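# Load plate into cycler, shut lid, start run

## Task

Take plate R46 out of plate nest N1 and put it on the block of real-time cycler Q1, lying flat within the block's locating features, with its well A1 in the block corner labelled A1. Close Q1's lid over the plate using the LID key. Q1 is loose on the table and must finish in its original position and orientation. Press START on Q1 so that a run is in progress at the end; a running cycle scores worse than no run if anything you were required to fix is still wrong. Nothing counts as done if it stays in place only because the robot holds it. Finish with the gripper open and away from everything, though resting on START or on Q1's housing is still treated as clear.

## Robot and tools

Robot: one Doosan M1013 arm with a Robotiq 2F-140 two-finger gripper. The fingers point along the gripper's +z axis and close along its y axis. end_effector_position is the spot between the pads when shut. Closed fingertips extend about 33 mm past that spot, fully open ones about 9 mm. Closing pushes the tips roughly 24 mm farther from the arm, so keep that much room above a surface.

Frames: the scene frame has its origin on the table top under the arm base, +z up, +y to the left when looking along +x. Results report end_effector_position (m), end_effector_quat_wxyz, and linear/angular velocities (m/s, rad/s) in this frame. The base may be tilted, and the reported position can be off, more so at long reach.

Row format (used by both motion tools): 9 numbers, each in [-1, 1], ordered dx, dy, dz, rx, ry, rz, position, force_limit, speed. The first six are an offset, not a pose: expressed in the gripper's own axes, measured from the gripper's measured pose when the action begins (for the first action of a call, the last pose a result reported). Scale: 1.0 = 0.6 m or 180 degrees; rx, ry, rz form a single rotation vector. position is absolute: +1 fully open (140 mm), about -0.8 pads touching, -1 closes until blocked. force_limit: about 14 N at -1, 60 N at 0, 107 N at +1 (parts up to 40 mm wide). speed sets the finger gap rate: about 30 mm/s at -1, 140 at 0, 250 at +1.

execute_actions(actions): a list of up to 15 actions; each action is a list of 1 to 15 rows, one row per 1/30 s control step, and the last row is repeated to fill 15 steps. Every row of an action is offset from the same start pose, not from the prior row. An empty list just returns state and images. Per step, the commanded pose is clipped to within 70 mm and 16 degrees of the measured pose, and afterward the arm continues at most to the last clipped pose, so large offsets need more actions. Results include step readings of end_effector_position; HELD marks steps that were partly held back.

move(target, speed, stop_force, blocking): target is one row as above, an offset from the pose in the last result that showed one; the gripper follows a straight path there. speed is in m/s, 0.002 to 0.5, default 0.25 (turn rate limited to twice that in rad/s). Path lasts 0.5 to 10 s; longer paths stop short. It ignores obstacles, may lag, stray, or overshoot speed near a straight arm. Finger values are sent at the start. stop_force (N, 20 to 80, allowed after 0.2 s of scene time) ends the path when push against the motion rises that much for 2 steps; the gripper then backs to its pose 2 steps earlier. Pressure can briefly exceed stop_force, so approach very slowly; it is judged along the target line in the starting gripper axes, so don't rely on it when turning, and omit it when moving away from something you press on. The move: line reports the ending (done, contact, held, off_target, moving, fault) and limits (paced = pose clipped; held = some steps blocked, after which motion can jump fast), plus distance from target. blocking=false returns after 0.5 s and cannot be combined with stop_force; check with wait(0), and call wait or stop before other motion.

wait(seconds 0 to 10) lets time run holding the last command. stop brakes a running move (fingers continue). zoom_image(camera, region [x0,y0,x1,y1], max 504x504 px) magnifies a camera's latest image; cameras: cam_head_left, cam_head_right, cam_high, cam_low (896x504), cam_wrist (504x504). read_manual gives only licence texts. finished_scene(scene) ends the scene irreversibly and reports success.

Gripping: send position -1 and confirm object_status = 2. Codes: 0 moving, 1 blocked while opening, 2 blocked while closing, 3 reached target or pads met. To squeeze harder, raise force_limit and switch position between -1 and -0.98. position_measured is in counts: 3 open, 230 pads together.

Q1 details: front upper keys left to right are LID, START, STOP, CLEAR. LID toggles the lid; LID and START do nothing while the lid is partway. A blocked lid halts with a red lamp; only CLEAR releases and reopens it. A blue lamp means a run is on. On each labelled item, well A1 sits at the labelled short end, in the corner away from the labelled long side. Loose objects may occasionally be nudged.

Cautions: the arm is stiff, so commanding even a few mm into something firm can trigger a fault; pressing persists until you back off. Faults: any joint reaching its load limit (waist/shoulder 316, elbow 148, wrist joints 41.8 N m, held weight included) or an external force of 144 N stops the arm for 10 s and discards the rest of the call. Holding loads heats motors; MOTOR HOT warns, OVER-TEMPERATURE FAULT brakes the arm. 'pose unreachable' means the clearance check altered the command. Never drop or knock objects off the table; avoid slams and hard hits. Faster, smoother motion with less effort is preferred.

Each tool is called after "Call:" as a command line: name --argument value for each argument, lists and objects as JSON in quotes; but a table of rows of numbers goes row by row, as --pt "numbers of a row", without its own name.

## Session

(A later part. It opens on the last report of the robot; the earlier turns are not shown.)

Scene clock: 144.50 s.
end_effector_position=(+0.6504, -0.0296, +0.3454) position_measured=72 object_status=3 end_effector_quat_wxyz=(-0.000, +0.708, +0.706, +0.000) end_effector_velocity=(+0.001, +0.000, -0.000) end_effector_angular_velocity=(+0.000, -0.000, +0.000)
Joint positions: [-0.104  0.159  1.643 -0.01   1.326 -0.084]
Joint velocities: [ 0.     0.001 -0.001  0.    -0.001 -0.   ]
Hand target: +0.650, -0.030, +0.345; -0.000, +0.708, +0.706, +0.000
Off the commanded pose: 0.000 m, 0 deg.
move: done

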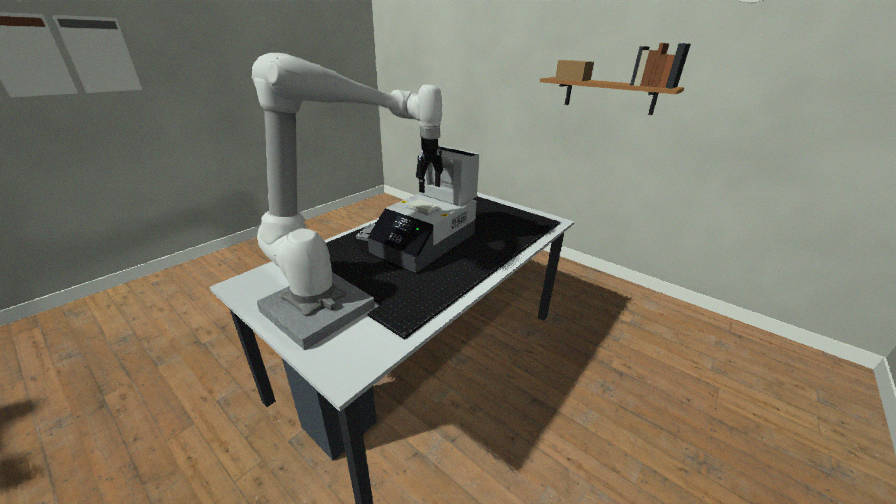

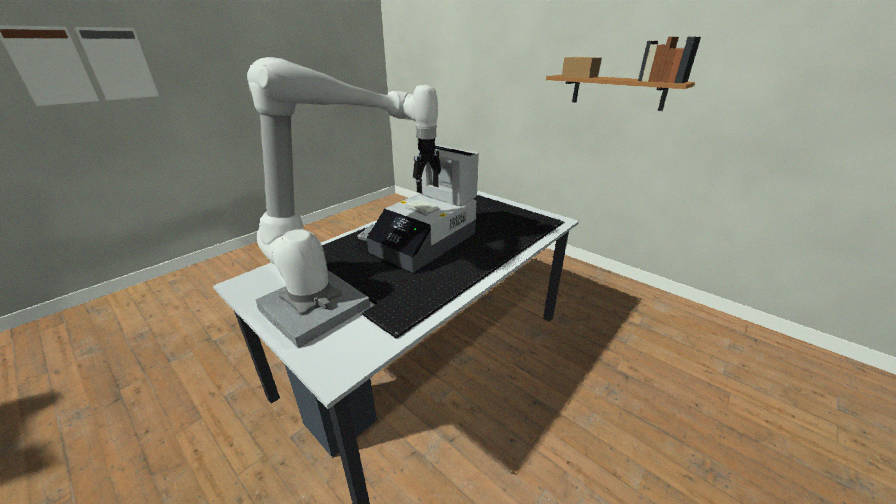

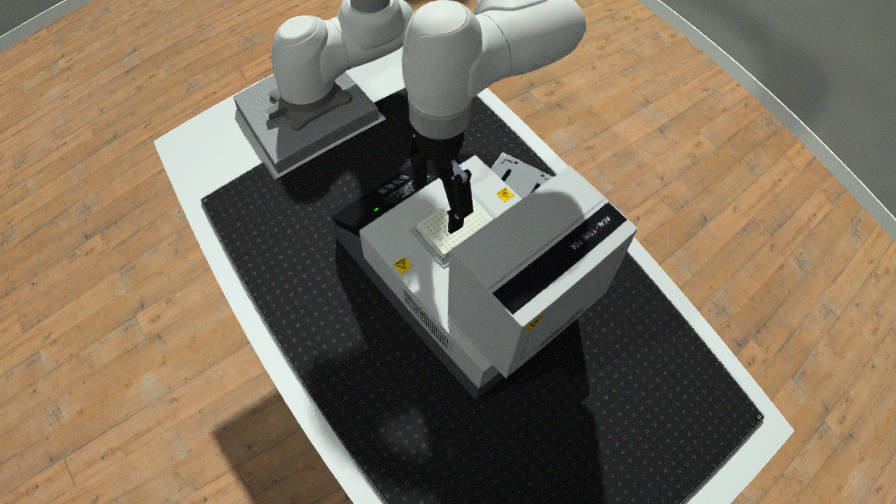

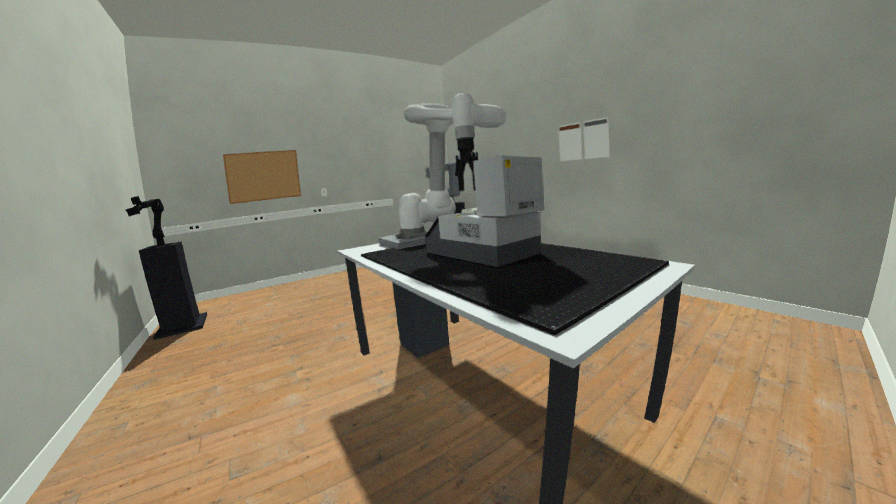

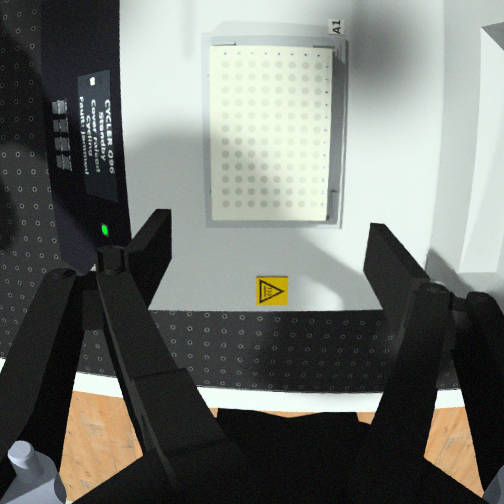

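Call:
move --target '[0.03,0,0.07,0,0,0,0.45,0,0.5]' --speed 0.15

Scene clock: 145.90 s.
end_effector_position=(+0.6504, -0.0115, +0.3035) position_measured=72 object_status=3 end_effector_quat_wxyz=(-0.000, +0.708, +0.706, +0.000) end_effector_velocity=(+0.001, -0.000, -0.000) end_effector_angular_velocity=(-0.000, -0.001, +0.000)
Joint positions: [-0.076  0.178  1.7   -0.01   1.252 -0.056]
Joint velocities: [-0.     0.001 -0.001 -0.    -0.001 -0.   ]
Hand target: +0.650, -0.011, +0.303; -0.000, +0.708, +0.706, +0.000
Off the commanded pose: 0.000 m, 0 deg.
move: done

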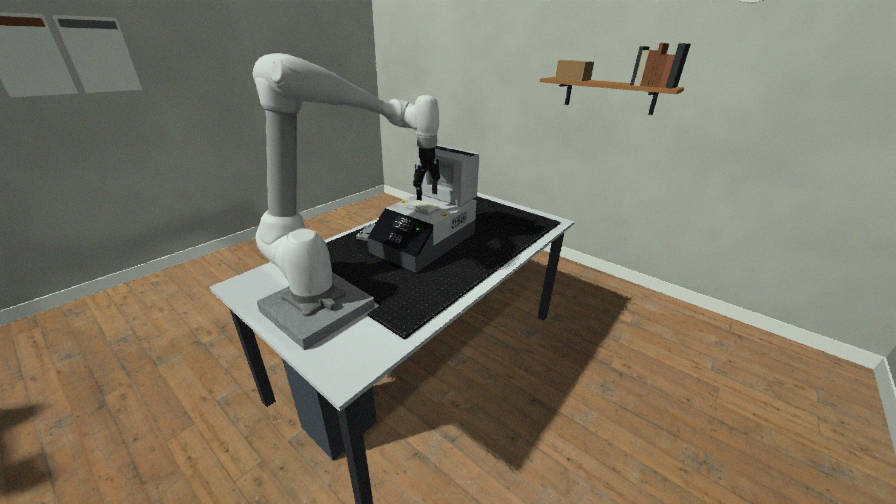

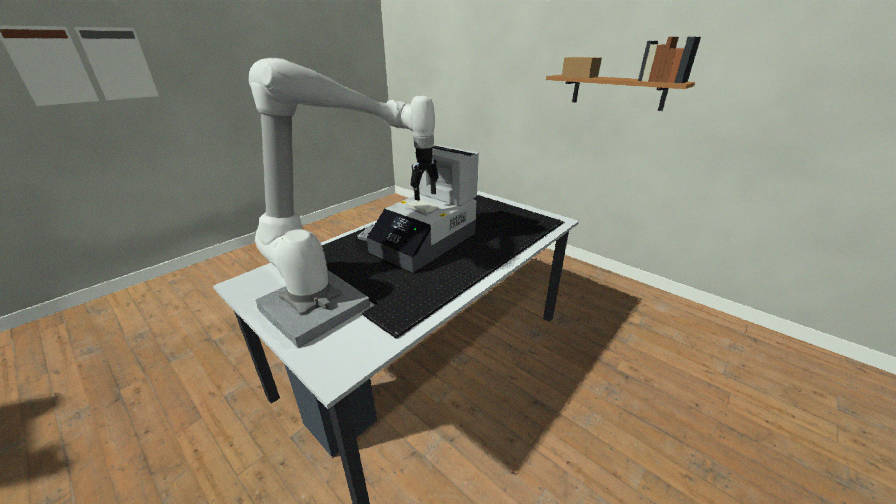

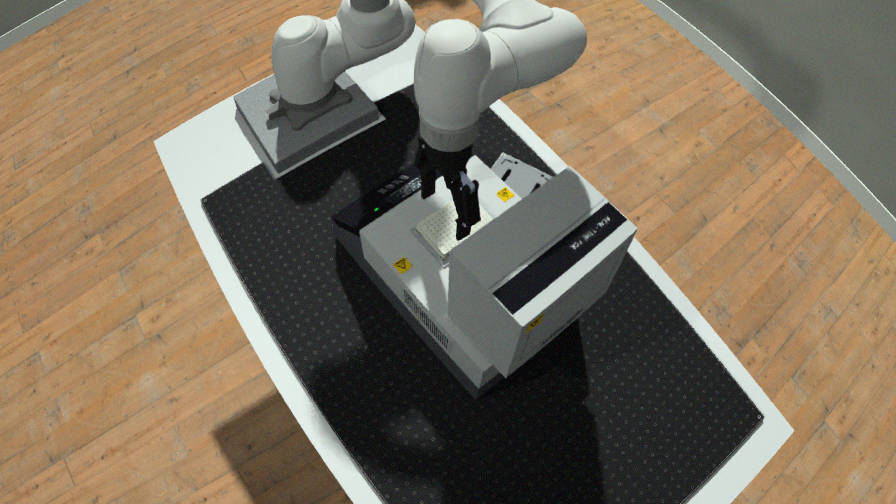

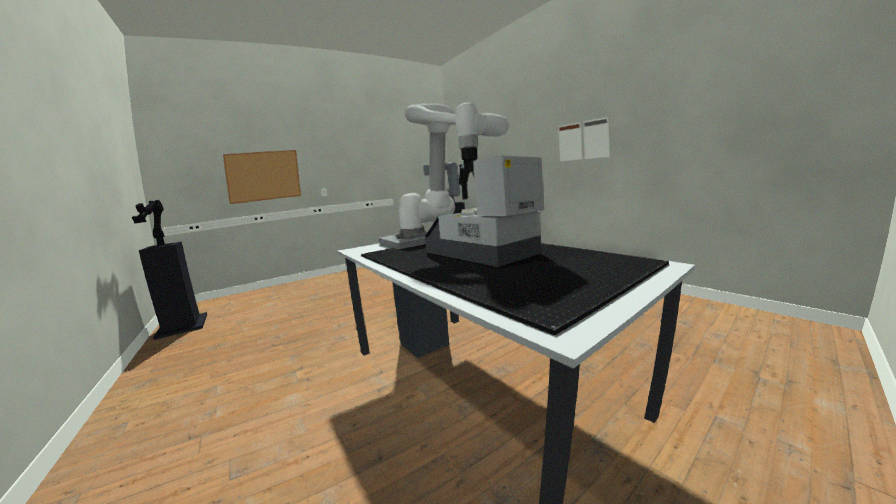

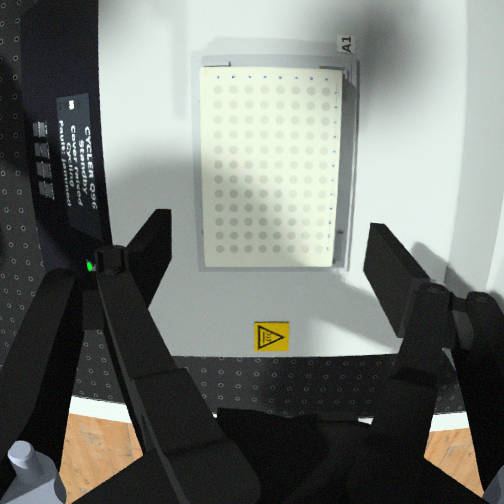

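Call:
zoom_image --camera "cam_wrist" --region '[180,30,370,290]'

Region (180, 30, 370, 290) of cam_wrist's 504x504 image, scaled by 1.938, with more detail than that image has; it fills the left 368 columns of this view, and the rest is white.

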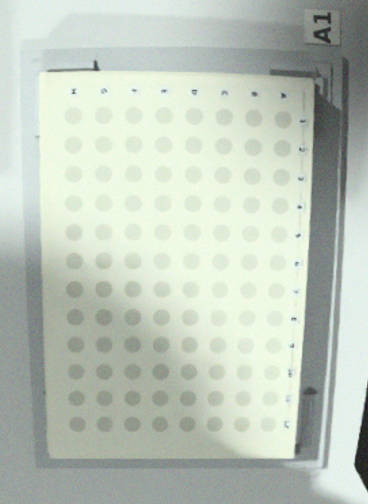

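Call:
move --target '[0.033,0.0068,0.07,0,0,0,0.45,0,0.5]' --speed 0.12

Call:
move --target '[0,0,0.026,0,0,0,0.45,0,0.5]' --speed 0.04

Call:
execute_actions --actions '[[[0,0,0,0,0,0,-1,-0.5,-0.5]],[[0,0,0,0,0,0,-1,-0.5,-0.5]]]'

Scene clock: 147.80 s.
end_effector_position=(+0.6545, +0.0084, +0.2615) position_measured=72 object_status=3 end_effector_quat_wxyz=(-0.000, +0.708, +0.706, +0.000) end_effector_velocity=(+0.000, +0.000, -0.000) end_effector_angular_velocity=(-0.000, -0.000, -0.000)
Joint positions: [-0.046  0.208  1.742 -0.011  1.179 -0.025]
Joint velocities: [ 0.  0. -0. -0. -0.  0.]
Hand target: +0.655, +0.008, +0.262; -0.000, +0.708, +0.706, +0.000
Off the commanded pose: 0.000 m, 0 deg.
move: done

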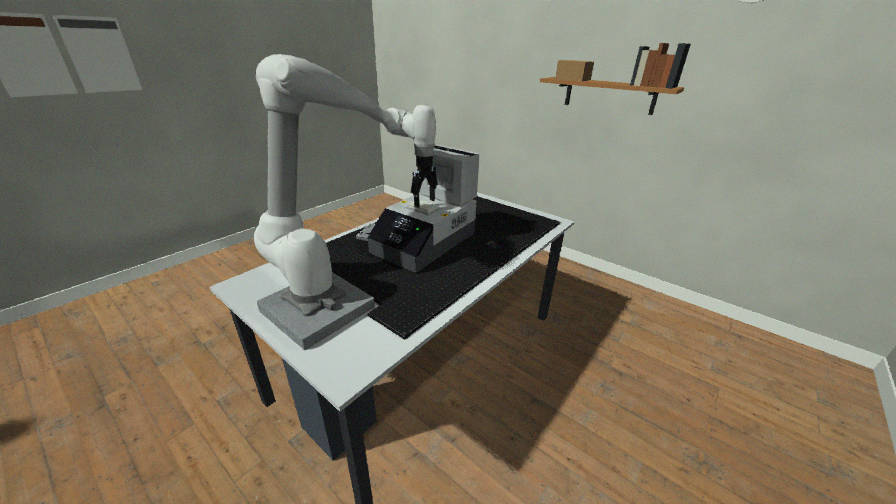

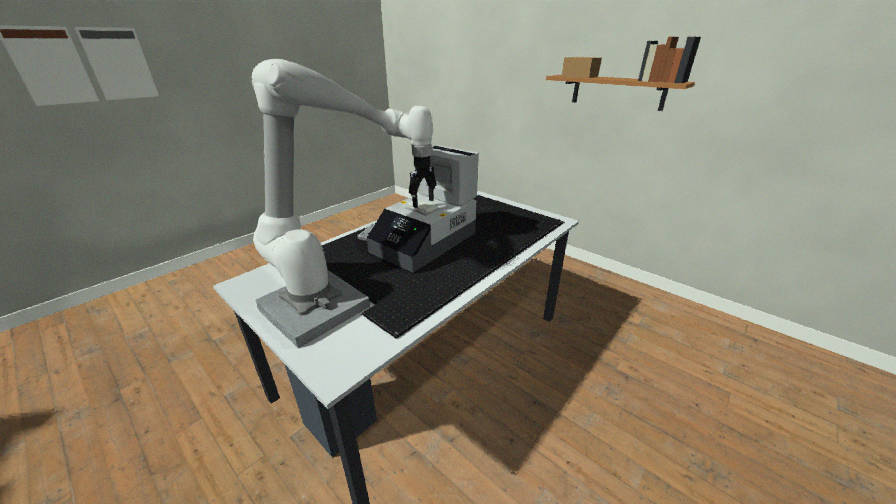

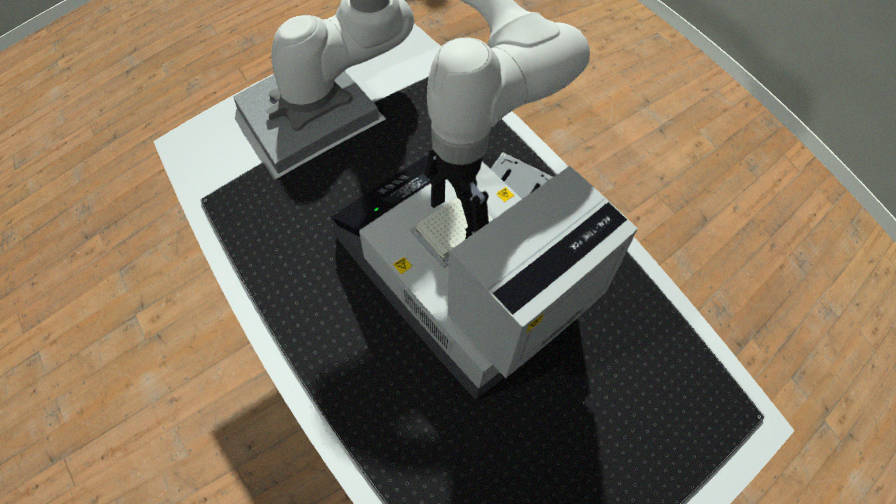

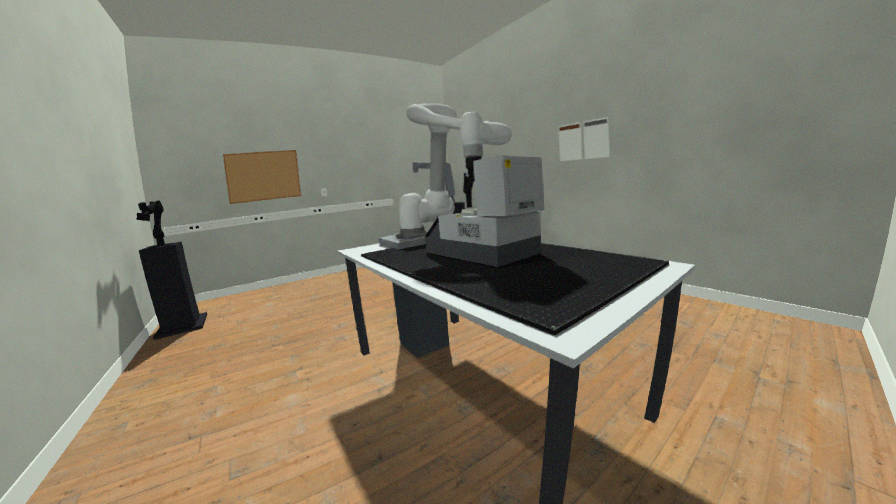

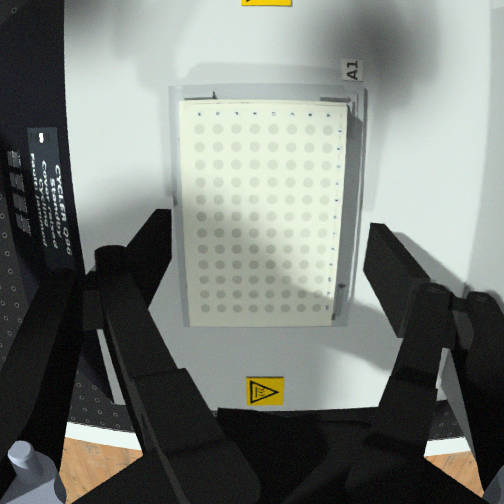

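Scene clock: 148.50 s.
end_effector_position=(+0.6545, +0.0084, +0.2459) position_measured=72 object_status=3 end_effector_quat_wxyz=(-0.000, +0.708, +0.706, +0.000) end_effector_velocity=(+0.000, -0.000, +0.000) end_effector_angular_velocity=(-0.000, -0.001, +0.000)
Joint positions: [-0.046  0.218  1.76  -0.011  1.151 -0.025]
Joint velocities: [-0.    -0.    -0.    -0.    -0.001 -0.   ]
Hand target: +0.655, +0.008, +0.246; -0.000, +0.708, +0.706, +0.000
Off the commanded pose: 0.000 m, 0 deg.
move: done

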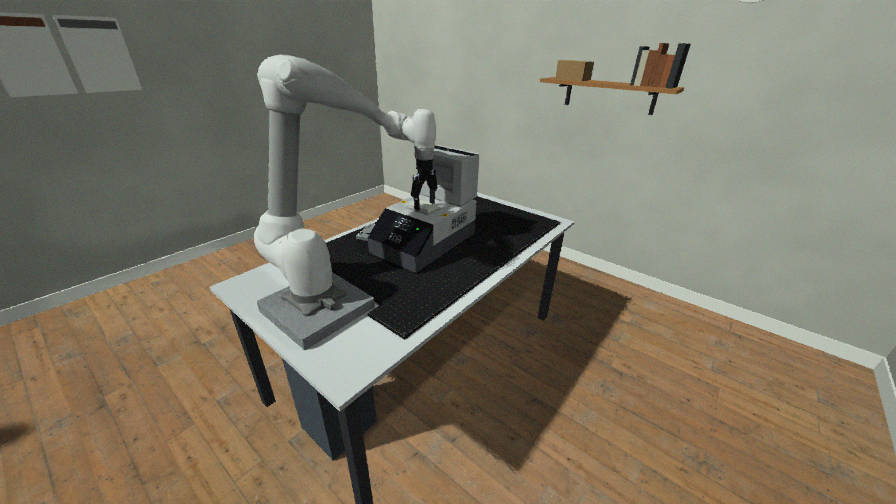

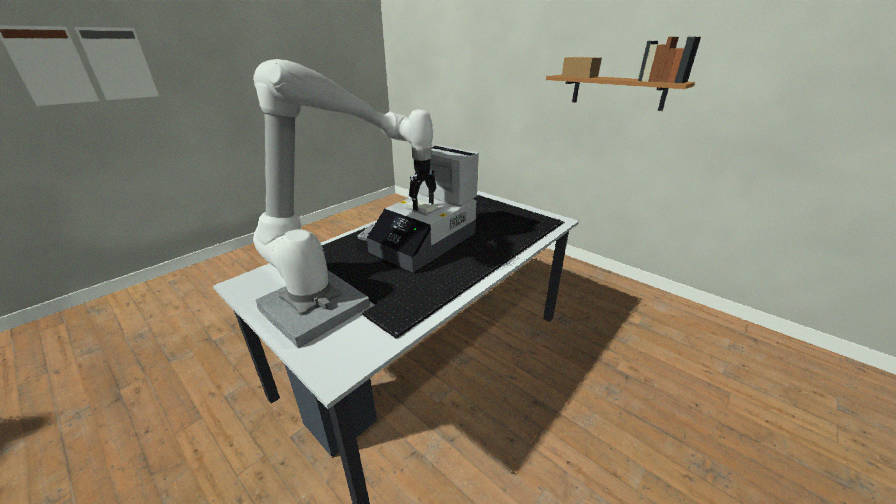

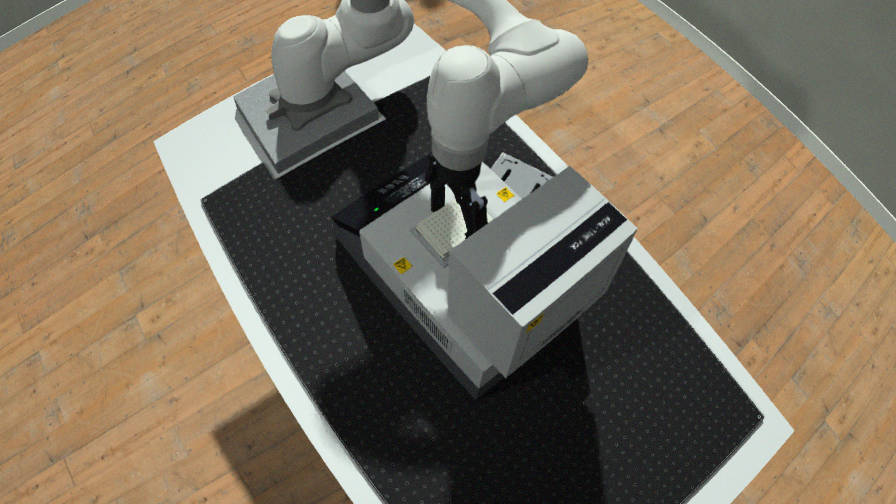

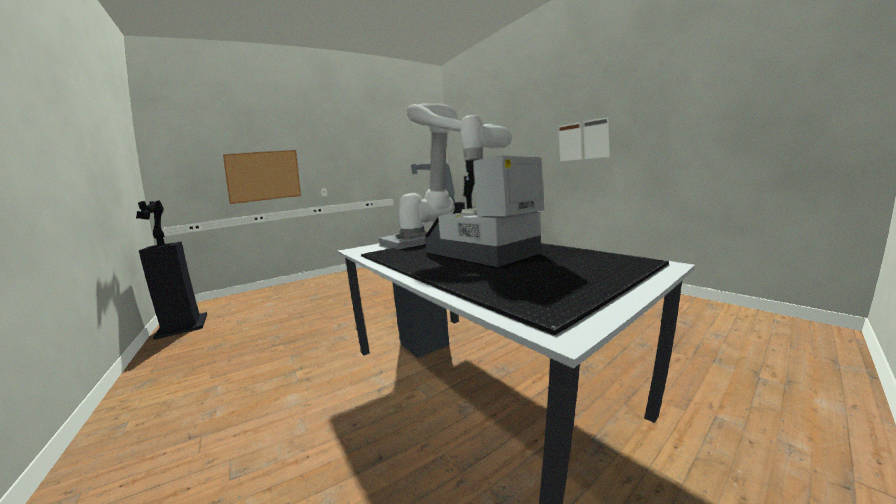

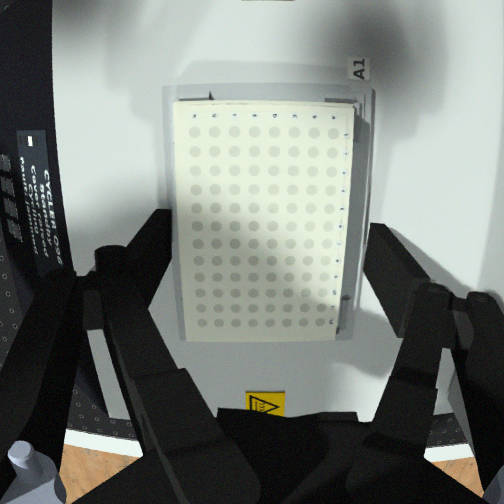

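Scene clock: 149.50 s.
end_effector_position=(+0.6544, +0.0084, +0.2458) position_measured=103 object_status=2 end_effector_quat_wxyz=(-0.000, +0.708, +0.706, +0.000) end_effector_velocity=(+0.000, +0.001, +0.000) end_effector_angular_velocity=(+0.000, -0.001, +0.002)
Joint positions: [-0.046  0.218  1.76  -0.011  1.151 -0.025]
Joint velocities: [ 0.001 -0.    -0.001  0.     0.    -0.001]
Hand target: +0.654, +0.008, +0.246; -0.000, +0.708, +0.706, +0.000
Off the commanded pose: 0.000 m, 0 deg.
Step readings (end_effector_position; steps 1 to 15: 1st action; 16 to 30: 2nd action):
0: (+0.6545, +0.0084, +0.2459)
1: (+0.6545, +0.0084, +0.2459)
2: (+0.6545, +0.0084, +0.2459)
4: (+0.6545, +0.0084, +0.2459)
8: (+0.6543, +0.0084, +0.2458)
15: (+0.6544, +0.0084, +0.2458)
16: (+0.6544, +0.0084, +0.2458)
17: (+0.6544, +0.0084, +0.2458)
19: (+0.6544, +0.0084, +0.2458)
23: (+0.6544, +0.0084, +0.2458)
30: end_effector_position above

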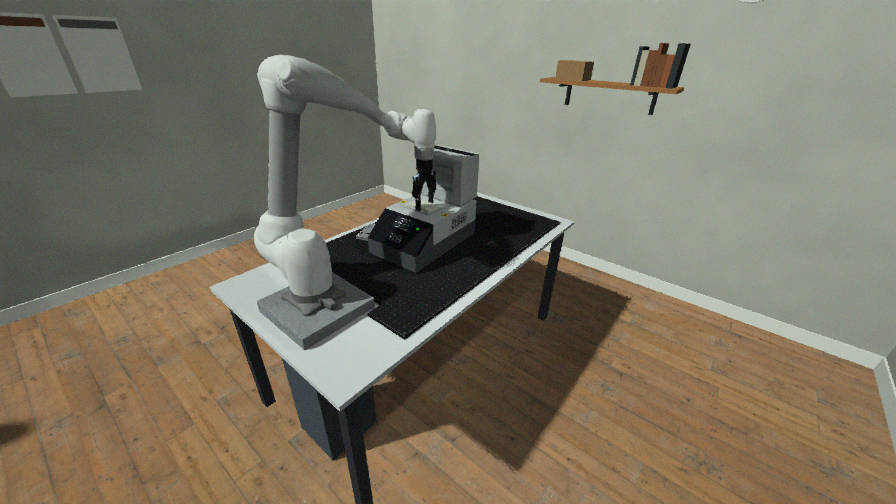

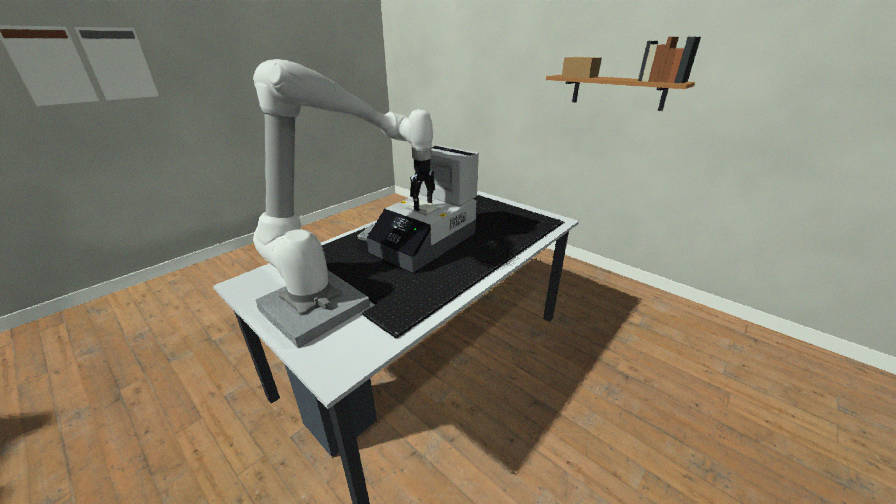

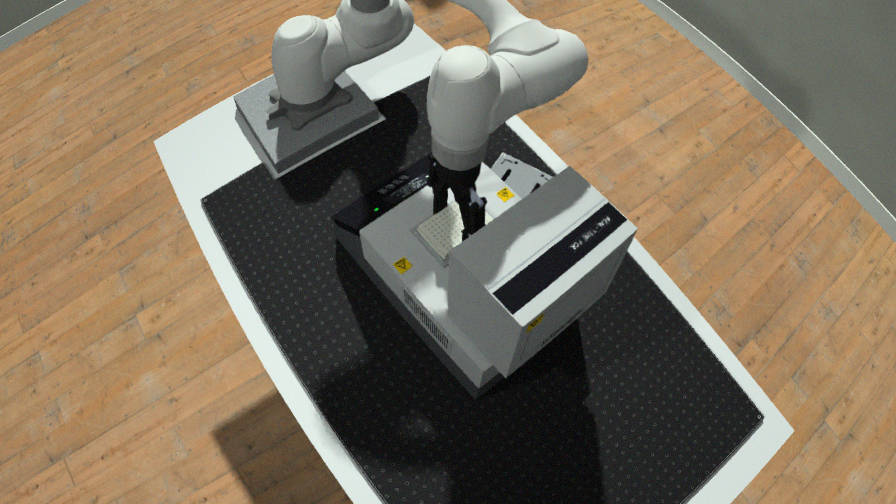

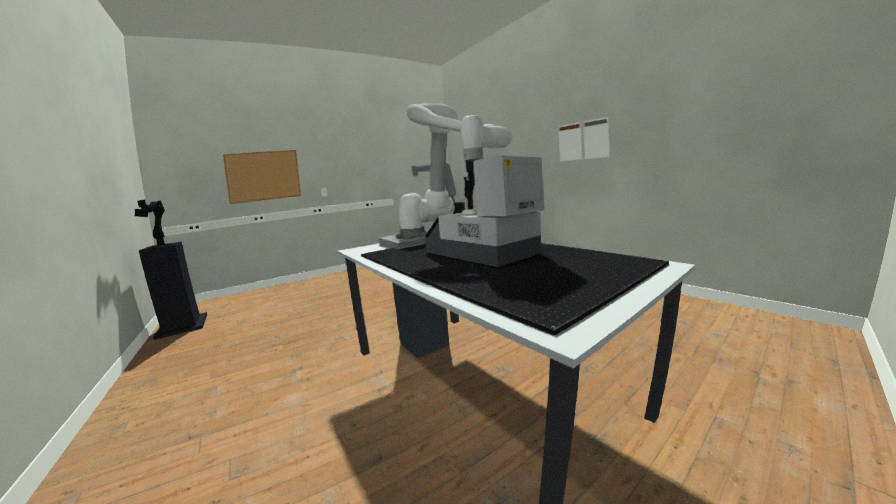

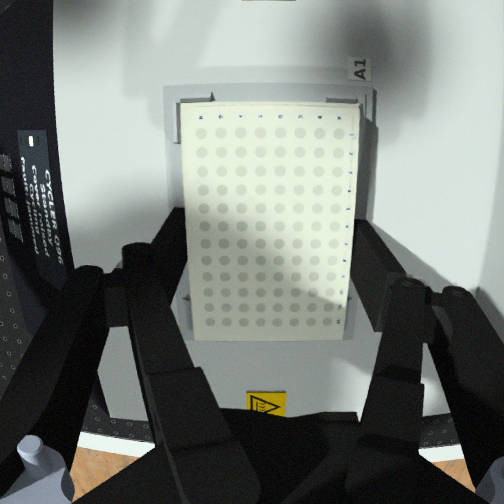

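Call:
zoom_image --camera "cam_wrist" --region '[150,60,390,350]'

Region (150, 60, 390, 350) of cam_wrist's 504x504 image, scaled by 1.738, with more detail than that image has; it fills the left 417 columns of this view, and the rest is white.

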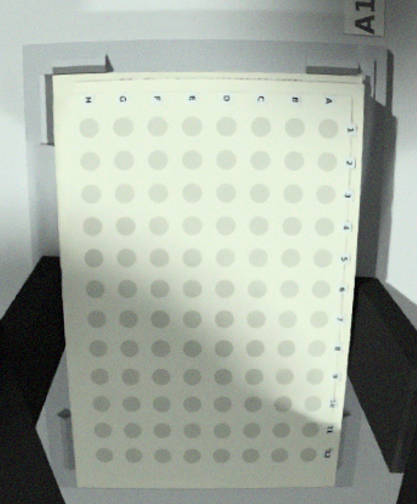

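Call:
move --target '[0,-0.001,0.006,0,0,0,-1,-0.5,-0.5]' --speed 0.005 --stop_force 20

Call:
execute_actions --actions '[[[0,0,-0.001,0,0,0,0.45,0,0]],[[0,0,-0.04,0,0,0,0.45,0,0]]]'

Scene clock: 150.77 s.
end_effector_position=(+0.6538, +0.0084, +0.2428) position_measured=103 object_status=2 end_effector_quat_wxyz=(-0.000, +0.708, +0.706, +0.000) end_effector_velocity=(+0.001, -0.000, +0.001) end_effector_angular_velocity=(-0.000, -0.000, +0.000)
Joint positions: [-0.046  0.219  1.765 -0.011  1.146 -0.025]
Joint velocities: [-0.     0.001 -0.003 -0.     0.002 -0.   ]
Hand target: +0.654, +0.008, +0.243; -0.000, +0.708, +0.706, +0.000
Off the commanded pose: 0.001 m, 0 deg.
move: contact

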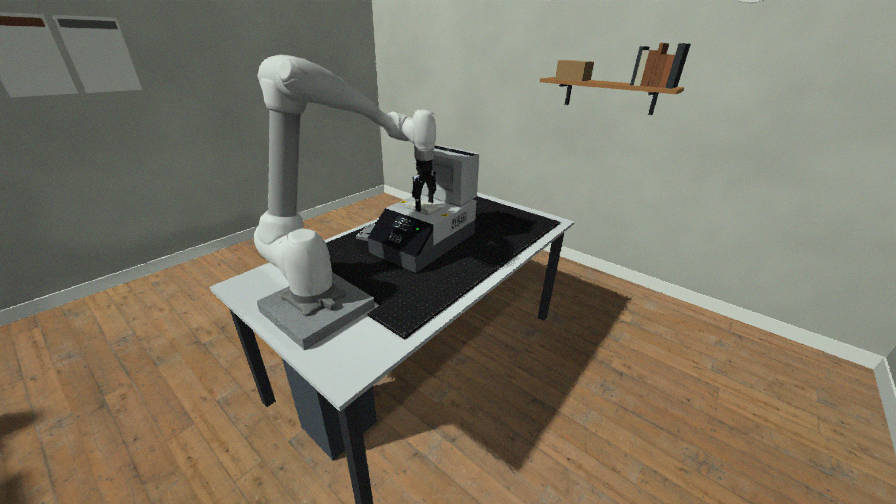

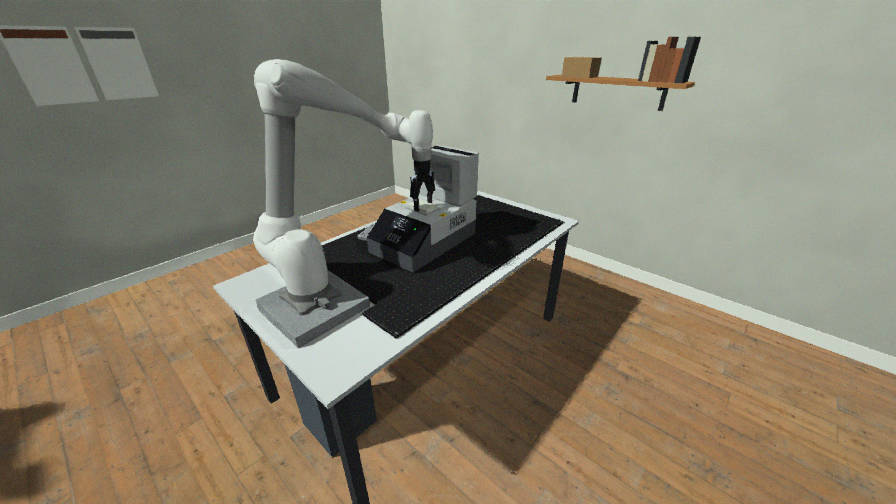

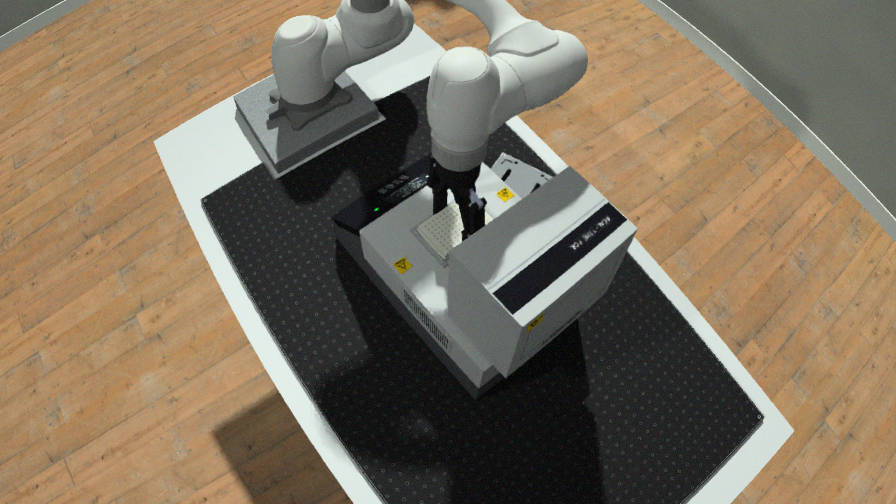

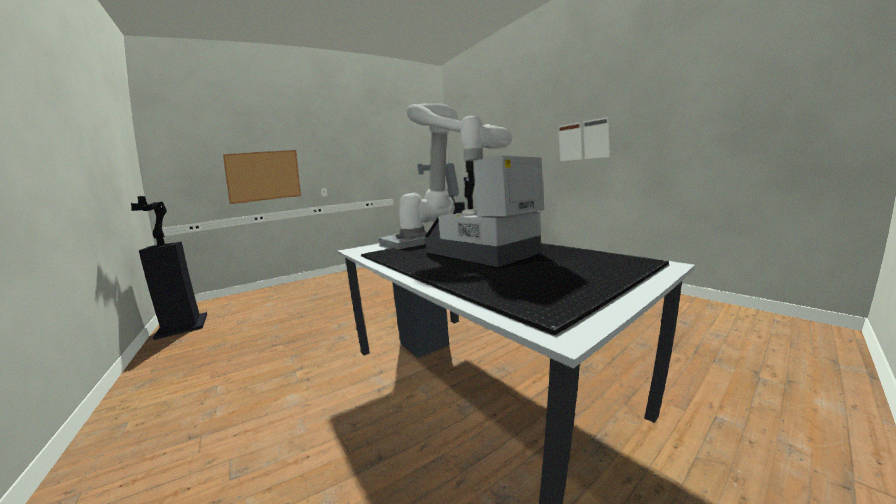

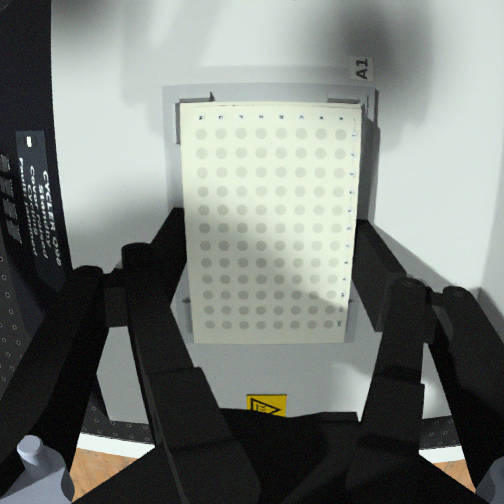

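Scene clock: 151.77 s.
end_effector_position=(+0.6538, +0.0083, +0.2673) position_measured=72 object_status=3 end_effector_quat_wxyz=(-0.000, +0.708, +0.706, +0.000) end_effector_velocity=(-0.000, -0.000, -0.001) end_effector_angular_velocity=(-0.000, +0.001, -0.000)
Joint positions: [-0.046  0.204  1.737 -0.011  1.189 -0.025]
Joint velocities: [ 0.     0.     0.001 -0.001 -0.     0.   ]
Hand target: +0.654, +0.008, +0.267; -0.000, +0.708, +0.706, +0.000
Off the commanded pose: 0.000 m, 0 deg.
Step readings (end_effector_position; steps 1 to 15: 1st action; 16 to 30: 2nd action):
0: (+0.6538, +0.0084, +0.2428)
1: (+0.6538, +0.0084, +0.2428)
2: (+0.6538, +0.0084, +0.2429)
4: (+0.6538, +0.0084, +0.2429)
8: (+0.6538, +0.0084, +0.2430)
15: (+0.6538, +0.0084, +0.2433)
16: (+0.6538, +0.0084, +0.2438)
17: (+0.6535, +0.0083, +0.2489)
19: (+0.6543, +0.0082, +0.2668)
23: (+0.6538, +0.0082, +0.2675)
30: end_effector_position above

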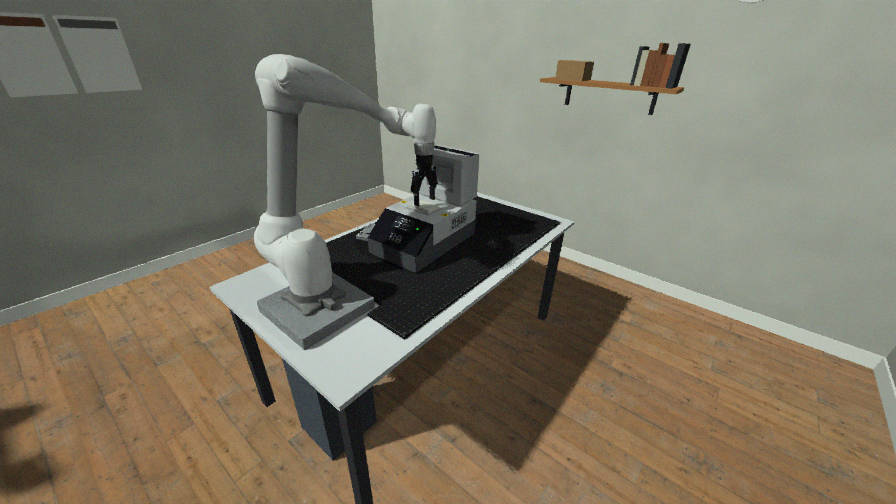

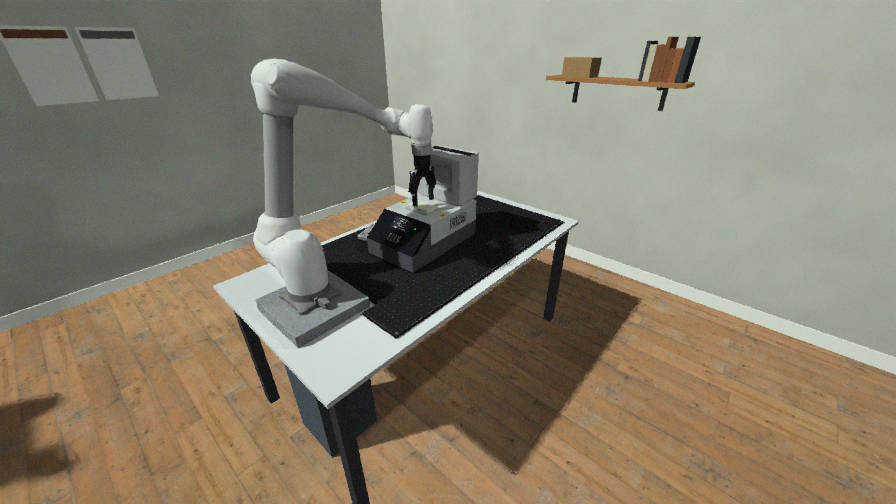

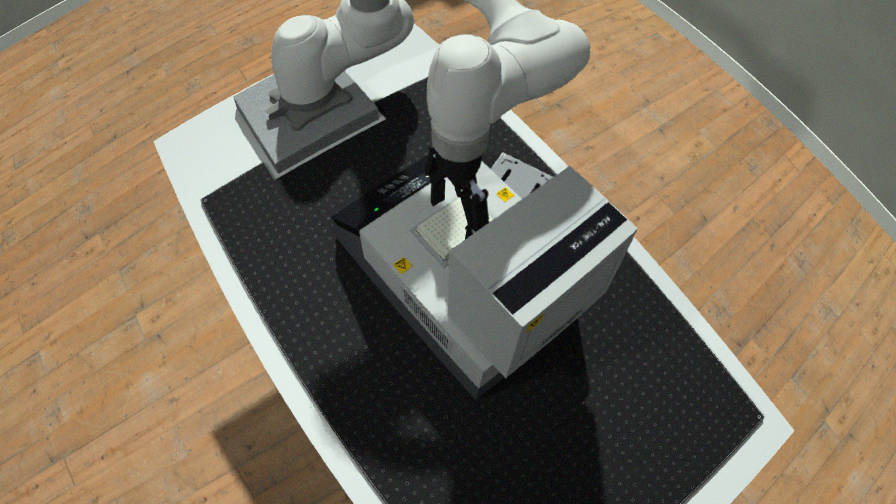

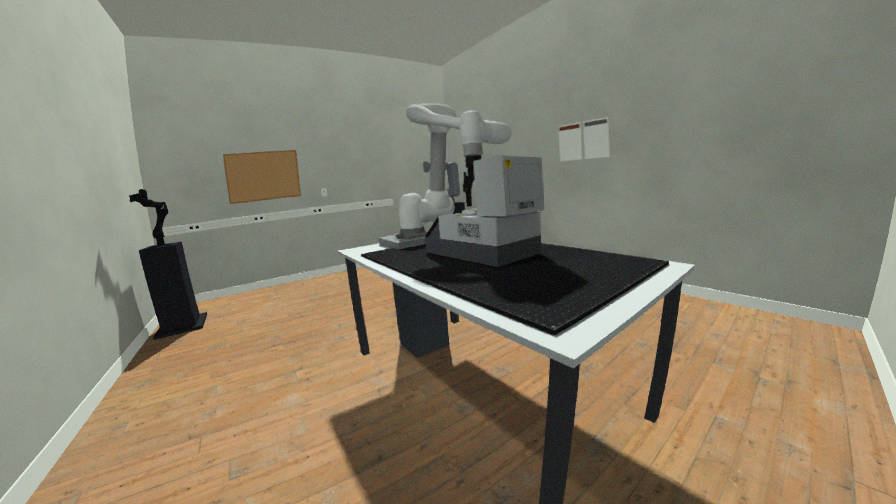

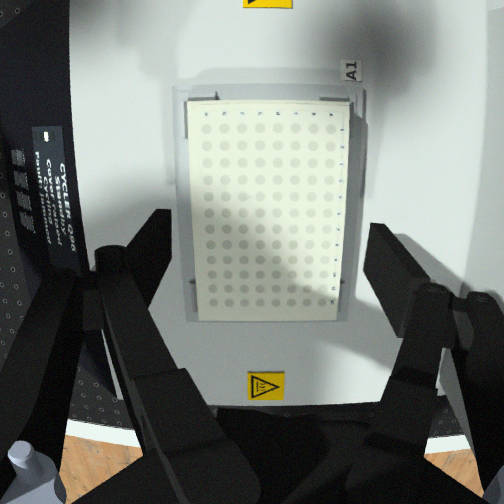

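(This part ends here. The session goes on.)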